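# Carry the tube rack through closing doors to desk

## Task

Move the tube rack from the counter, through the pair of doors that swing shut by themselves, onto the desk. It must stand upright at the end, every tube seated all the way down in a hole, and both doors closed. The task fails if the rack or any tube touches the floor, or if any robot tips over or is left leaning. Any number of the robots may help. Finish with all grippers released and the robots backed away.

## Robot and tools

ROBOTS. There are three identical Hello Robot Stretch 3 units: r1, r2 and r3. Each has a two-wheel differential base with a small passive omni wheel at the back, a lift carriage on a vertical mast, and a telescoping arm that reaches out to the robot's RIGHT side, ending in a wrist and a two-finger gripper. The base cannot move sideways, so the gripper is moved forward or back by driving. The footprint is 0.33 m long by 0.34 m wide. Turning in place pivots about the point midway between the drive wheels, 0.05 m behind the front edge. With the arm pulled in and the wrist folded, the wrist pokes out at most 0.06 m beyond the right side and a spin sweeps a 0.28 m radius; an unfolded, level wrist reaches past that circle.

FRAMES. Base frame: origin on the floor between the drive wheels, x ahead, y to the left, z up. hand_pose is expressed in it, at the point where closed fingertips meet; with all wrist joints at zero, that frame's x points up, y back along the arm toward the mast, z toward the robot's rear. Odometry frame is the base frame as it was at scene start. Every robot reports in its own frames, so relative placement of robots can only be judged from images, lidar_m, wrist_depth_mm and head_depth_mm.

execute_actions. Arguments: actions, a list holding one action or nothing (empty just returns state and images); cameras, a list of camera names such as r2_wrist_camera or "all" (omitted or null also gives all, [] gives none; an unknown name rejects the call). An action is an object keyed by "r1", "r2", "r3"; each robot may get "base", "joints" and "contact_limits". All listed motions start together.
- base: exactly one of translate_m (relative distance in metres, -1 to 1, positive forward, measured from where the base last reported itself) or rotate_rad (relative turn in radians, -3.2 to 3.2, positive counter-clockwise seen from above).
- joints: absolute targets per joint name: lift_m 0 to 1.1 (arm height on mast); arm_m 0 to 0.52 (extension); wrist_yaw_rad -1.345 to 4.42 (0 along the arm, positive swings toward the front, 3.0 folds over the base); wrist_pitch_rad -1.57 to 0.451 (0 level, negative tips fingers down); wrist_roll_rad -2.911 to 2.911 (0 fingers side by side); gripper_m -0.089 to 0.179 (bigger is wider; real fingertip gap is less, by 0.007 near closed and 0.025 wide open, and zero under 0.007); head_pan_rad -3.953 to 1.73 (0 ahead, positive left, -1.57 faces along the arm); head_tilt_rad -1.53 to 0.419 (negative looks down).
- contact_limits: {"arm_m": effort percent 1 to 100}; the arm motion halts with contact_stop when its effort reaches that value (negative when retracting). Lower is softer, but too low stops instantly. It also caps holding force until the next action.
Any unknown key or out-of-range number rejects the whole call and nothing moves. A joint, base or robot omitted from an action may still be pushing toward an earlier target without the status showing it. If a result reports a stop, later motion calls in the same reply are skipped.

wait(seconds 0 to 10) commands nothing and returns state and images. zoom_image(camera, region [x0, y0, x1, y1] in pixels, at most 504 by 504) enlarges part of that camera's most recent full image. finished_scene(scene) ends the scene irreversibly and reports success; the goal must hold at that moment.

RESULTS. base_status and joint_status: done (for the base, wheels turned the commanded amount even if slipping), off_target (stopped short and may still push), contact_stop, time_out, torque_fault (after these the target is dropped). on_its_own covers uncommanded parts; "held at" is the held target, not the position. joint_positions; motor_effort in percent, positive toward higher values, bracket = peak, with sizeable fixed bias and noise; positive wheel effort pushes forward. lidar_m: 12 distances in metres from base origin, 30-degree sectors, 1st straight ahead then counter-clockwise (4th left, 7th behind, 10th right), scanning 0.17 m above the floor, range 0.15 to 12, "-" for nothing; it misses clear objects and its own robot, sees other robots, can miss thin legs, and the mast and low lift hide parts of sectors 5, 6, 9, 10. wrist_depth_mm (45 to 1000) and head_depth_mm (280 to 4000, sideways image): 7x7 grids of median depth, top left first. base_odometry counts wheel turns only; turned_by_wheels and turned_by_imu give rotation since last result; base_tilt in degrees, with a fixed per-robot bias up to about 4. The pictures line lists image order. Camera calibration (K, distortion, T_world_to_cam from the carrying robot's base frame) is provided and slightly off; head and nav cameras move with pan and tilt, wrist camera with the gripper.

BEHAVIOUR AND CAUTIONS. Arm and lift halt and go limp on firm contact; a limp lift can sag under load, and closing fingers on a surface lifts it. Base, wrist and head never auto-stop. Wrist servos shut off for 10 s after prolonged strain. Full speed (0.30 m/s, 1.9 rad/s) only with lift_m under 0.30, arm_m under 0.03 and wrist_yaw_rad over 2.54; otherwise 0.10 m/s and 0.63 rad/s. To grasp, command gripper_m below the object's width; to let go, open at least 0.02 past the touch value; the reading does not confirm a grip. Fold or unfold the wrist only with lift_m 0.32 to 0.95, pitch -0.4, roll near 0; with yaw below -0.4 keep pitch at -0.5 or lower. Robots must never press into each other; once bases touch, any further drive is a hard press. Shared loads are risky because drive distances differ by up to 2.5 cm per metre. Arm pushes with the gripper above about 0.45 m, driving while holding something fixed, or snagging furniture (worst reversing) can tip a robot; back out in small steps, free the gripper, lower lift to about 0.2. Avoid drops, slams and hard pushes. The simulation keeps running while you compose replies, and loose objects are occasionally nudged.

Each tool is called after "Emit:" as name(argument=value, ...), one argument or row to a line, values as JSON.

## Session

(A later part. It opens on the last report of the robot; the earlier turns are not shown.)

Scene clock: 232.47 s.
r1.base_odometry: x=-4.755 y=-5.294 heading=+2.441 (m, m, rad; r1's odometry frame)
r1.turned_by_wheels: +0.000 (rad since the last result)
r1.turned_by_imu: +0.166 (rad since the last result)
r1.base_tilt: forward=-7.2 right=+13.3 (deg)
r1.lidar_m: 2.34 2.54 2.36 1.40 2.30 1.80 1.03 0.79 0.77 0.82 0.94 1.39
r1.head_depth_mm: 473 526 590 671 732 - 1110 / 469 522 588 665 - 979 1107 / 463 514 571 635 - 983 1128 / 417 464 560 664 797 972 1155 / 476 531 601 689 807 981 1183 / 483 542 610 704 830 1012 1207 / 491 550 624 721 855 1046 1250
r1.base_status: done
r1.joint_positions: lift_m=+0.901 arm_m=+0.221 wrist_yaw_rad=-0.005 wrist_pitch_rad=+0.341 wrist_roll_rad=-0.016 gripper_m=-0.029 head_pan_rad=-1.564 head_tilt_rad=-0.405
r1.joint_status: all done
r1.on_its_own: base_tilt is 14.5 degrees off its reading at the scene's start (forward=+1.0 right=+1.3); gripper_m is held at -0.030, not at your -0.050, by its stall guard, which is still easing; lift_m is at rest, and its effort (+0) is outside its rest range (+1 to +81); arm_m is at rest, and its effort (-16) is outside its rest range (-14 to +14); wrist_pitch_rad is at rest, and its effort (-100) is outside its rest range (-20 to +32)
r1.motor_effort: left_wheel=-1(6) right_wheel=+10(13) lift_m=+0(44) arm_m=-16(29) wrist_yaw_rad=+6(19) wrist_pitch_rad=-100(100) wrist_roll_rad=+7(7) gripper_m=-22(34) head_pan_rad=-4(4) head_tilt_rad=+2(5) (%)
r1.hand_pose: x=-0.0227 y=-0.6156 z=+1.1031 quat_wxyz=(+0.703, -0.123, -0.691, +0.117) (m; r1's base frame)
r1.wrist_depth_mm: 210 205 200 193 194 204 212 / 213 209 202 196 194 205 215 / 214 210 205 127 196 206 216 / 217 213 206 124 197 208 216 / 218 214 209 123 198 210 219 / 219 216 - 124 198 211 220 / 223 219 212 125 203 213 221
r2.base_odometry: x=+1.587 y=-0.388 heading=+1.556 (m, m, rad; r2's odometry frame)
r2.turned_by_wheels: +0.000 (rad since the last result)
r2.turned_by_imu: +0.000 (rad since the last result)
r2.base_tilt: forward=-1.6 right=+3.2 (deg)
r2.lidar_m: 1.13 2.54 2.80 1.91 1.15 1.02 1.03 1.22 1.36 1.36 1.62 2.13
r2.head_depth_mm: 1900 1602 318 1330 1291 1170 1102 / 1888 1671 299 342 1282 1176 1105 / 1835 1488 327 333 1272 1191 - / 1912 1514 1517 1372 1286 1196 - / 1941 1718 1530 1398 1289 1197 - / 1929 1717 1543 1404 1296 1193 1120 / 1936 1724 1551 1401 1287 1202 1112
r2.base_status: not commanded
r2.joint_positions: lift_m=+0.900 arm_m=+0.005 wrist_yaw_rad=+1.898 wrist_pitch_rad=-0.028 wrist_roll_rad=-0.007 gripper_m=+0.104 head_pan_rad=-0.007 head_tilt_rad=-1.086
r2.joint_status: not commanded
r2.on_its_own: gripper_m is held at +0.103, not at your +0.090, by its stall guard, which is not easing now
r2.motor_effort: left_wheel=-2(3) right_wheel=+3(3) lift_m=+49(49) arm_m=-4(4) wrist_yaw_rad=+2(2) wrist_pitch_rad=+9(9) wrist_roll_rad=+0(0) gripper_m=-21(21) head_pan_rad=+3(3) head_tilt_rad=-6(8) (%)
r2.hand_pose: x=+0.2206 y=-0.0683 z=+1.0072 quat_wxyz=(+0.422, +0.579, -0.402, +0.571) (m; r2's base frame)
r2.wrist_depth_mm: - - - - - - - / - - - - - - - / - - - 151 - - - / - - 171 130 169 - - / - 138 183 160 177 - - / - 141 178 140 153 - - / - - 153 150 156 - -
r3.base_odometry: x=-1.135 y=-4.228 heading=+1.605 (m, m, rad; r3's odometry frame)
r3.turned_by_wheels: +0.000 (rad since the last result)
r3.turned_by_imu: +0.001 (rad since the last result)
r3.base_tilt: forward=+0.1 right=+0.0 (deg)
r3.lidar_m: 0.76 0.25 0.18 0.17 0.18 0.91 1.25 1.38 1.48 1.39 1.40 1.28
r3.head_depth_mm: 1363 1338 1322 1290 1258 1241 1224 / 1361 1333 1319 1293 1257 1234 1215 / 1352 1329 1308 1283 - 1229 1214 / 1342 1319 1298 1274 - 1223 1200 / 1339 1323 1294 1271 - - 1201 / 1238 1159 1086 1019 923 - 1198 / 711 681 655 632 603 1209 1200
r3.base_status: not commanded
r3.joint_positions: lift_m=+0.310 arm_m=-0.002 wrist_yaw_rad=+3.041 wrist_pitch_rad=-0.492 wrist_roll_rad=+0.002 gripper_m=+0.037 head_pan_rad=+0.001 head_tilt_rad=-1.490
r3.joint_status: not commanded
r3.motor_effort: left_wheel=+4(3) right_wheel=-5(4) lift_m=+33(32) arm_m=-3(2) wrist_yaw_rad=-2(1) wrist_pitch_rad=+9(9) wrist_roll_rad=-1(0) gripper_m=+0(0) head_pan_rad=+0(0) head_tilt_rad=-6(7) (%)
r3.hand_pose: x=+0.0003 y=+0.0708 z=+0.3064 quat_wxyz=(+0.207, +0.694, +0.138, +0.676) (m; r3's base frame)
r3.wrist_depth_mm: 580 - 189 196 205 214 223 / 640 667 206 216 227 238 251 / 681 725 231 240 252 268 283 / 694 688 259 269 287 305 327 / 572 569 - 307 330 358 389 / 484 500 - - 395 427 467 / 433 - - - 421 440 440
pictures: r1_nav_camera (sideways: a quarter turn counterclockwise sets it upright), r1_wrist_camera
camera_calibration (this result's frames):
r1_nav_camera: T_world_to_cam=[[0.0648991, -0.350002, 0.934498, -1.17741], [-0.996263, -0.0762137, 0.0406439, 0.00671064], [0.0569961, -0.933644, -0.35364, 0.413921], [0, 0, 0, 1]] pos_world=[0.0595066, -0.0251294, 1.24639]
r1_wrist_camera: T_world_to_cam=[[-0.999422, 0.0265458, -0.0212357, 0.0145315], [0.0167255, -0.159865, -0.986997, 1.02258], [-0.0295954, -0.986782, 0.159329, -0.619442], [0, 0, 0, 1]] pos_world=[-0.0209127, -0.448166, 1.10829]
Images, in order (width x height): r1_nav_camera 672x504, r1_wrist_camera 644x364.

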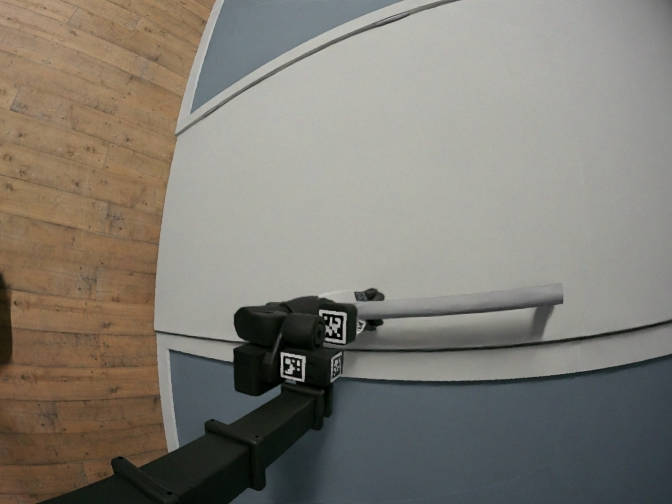

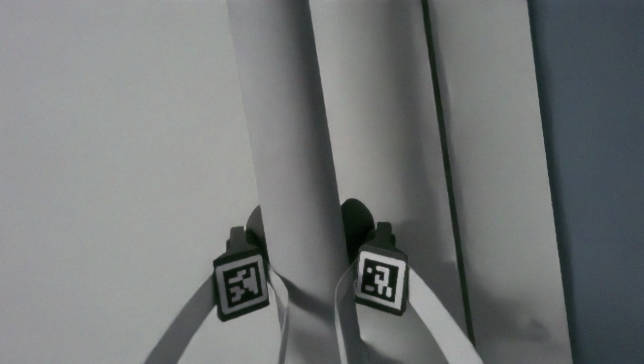

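Emit:
execute_actions(
  actions=[
    {"r1":{"joints":{"arm_m":0.46}}},
  ],
  cameras=["r1_nav_camera","r3_nav_camera"],
)

Scene clock: 235.83 s.
r1.base_odometry: x=-4.755 y=-5.294 heading=+2.441 (m, m, rad; r1's odometry frame)
r1.turned_by_wheels: +0.000 (rad since the last result)
r1.turned_by_imu: -0.189 (rad since the last result)
r1.base_tilt: forward=+0.1 right=+2.8 (deg)
r1.lidar_m: 2.28 2.32 2.40 2.24 2.27 1.98 1.84 1.44 0.97 0.90 0.92 1.15
r1.head_depth_mm: 735 795 862 940 - - 1266 / 728 780 846 909 1040 1138 1261 / 724 774 837 - 1014 1108 1255 / 722 769 830 910 1011 1114 1250 / 718 771 836 909 993 1097 1238 / 708 761 827 901 980 1090 1221 / 703 759 819 891 972 1078 1210
r1.base_status: not commanded
r1.joint_positions: lift_m=+0.900 arm_m=+0.460 wrist_yaw_rad=-0.008 wrist_pitch_rad=-0.073 wrist_roll_rad=-0.001 gripper_m=-0.017 head_pan_rad=-1.564 head_tilt_rad=-0.405
r1.joint_status: all done
r1.on_its_own: gripper_m is held at -0.018, not at your -0.050, by its stall guard, which is not easing now; wrist_pitch_rad is at rest, and its effort (+33) is outside its rest range (-20 to +32)
r1.motor_effort: left_wheel=-1(1) right_wheel=+1(10) lift_m=+45(46) arm_m=-6(17) wrist_yaw_rad=+9(15) wrist_pitch_rad=+33(100) wrist_roll_rad=-4(7) gripper_m=-20(25) head_pan_rad=-3(2) head_tilt_rad=+3(3) (%)
r1.hand_pose: x=-0.0235 y=-0.8592 z=+0.9958 quat_wxyz=(+0.707, +0.023, -0.706, -0.029) (m; r1's base frame)
r1.wrist_depth_mm: 158 161 164 98 176 171 191 / 163 168 172 102 185 179 199 / 169 174 179 107 192 187 209 / 176 181 187 112 200 196 220 / 184 190 195 117 208 206 232 / 192 198 - 122 212 218 245 / 200 207 217 129 234 234 258
r2.base_odometry: x=+1.587 y=-0.388 heading=+1.556 (m, m, rad; r2's odometry frame)
r2.turned_by_wheels: +0.000 (rad since the last result)
r2.turned_by_imu: +0.000 (rad since the last result)
r2.base_tilt: forward=-1.6 right=+3.2 (deg)
r2.lidar_m: 1.13 2.54 2.80 1.91 1.16 1.03 1.03 1.22 1.35 1.36 1.61 2.13
r2.head_depth_mm: 1898 1613 318 1338 1291 1173 1092 / 1899 1718 298 343 1287 1179 1102 / 1917 1541 326 332 1273 1190 - / 1843 1483 1523 1376 1285 1200 - / 1926 1724 1542 1414 1288 1192 - / 1930 1721 1547 1407 1289 1187 1120 / 1932 1740 1544 1416 1301 1207 1114
r2.base_status: not commanded
r2.joint_positions: lift_m=+0.900 arm_m=+0.005 wrist_yaw_rad=+1.898 wrist_pitch_rad=-0.028 wrist_roll_rad=-0.007 gripper_m=+0.104 head_pan_rad=-0.007 head_tilt_rad=-1.086
r2.joint_status: not commanded
r2.on_its_own: gripper_m is held at +0.103, not at your +0.090, by its stall guard, which is not easing now
r2.motor_effort: left_wheel=-2(2) right_wheel=+3(3) lift_m=+49(49) arm_m=-4(4) wrist_yaw_rad=+2(2) wrist_pitch_rad=+9(9) wrist_roll_rad=+0(0) gripper_m=-20(20) head_pan_rad=+3(3) head_tilt_rad=-7(7) (%)
r2.hand_pose: x=+0.2206 y=-0.0683 z=+1.0072 quat_wxyz=(+0.422, +0.579, -0.402, +0.571) (m; r2's base frame)
r2.wrist_depth_mm: - - - - - - - / - - - - - - - / - - - 151 - - - / - - 171 131 169 - - / - 138 183 161 177 - - / - 141 177 140 153 - - / - - 153 150 156 - -
r3.base_odometry: x=-1.135 y=-4.228 heading=+1.605 (m, m, rad; r3's odometry frame)
r3.turned_by_wheels: +0.000 (rad since the last result)
r3.turned_by_imu: +0.001 (rad since the last result)
r3.base_tilt: forward=+0.1 right=+0.0 (deg)
r3.lidar_m: 0.76 0.25 0.18 0.17 0.18 0.91 1.26 1.36 1.48 1.39 1.41 1.28
r3.head_depth_mm: 1376 1350 1318 1286 1259 1241 1222 / 1365 1336 1303 1284 1259 1241 1223 / 1353 1326 1309 1281 - 1236 1208 / 1356 1326 1299 1275 - 1221 1207 / 1346 1320 1299 1264 - - 1209 / 1248 1152 1079 1020 926 - 1198 / 709 681 655 631 602 1214 1190
r3.base_status: not commanded
r3.joint_positions: lift_m=+0.310 arm_m=-0.002 wrist_yaw_rad=+3.041 wrist_pitch_rad=-0.492 wrist_roll_rad=+0.002 gripper_m=+0.037 head_pan_rad=+0.001 head_tilt_rad=-1.490
r3.joint_status: not commanded
r3.motor_effort: left_wheel=+2(4) right_wheel=-4(5) lift_m=+32(32) arm_m=-3(2) wrist_yaw_rad=-2(1) wrist_pitch_rad=+9(10) wrist_roll_rad=+0(1) gripper_m=+0(0) head_pan_rad=+1(0) head_tilt_rad=-6(7) (%)
r3.hand_pose: x=+0.0003 y=+0.0708 z=+0.3064 quat_wxyz=(+0.207, +0.694, +0.138, +0.676) (m; r3's base frame)
r3.wrist_depth_mm: 584 - 190 196 203 214 224 / 644 659 206 217 227 237 251 / 687 716 231 239 255 269 284 / 687 688 259 270 285 306 329 / 569 572 - 306 328 358 384 / 481 504 - - 396 424 470 / 437 - - - 422 439 440
pictures: r1_nav_camera (sideways: a quarter turn counterclockwise sets it upright), r3_nav_camera (sideways: a quarter turn counterclockwise sets it upright)
camera_calibration (this result's frames):
r1_nav_camera: T_world_to_cam=[[0.0648979, -0.349997, 0.9345, -1.17741], [-0.996263, -0.0762101, 0.0406443, 0.00671014], [0.056993, -0.933646, -0.353635, 0.413915], [0, 0, 0, 1]] pos_world=[0.0595065, -0.0251299, 1.2464]
r3_nav_camera: T_world_to_cam=[[0.998898, -0.0393071, 0.0256449, 0.0104716], [-0.0380111, -0.998065, -0.0492018, 0.116935], [0.0275293, 0.0481728, -0.99846, 1.25114], [0, 0, 0, 1]] pos_world=[-0.0404582, 0.0568497, 1.2547]
Images, in order (width x height): r1_nav_camera 672x504, r3_nav_camera 672x504.

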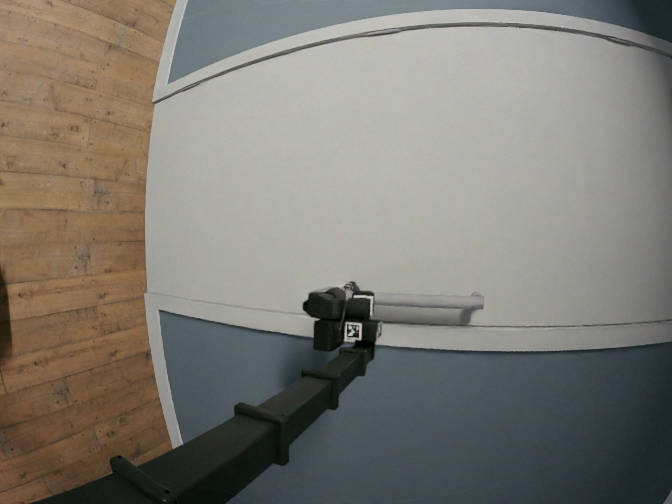

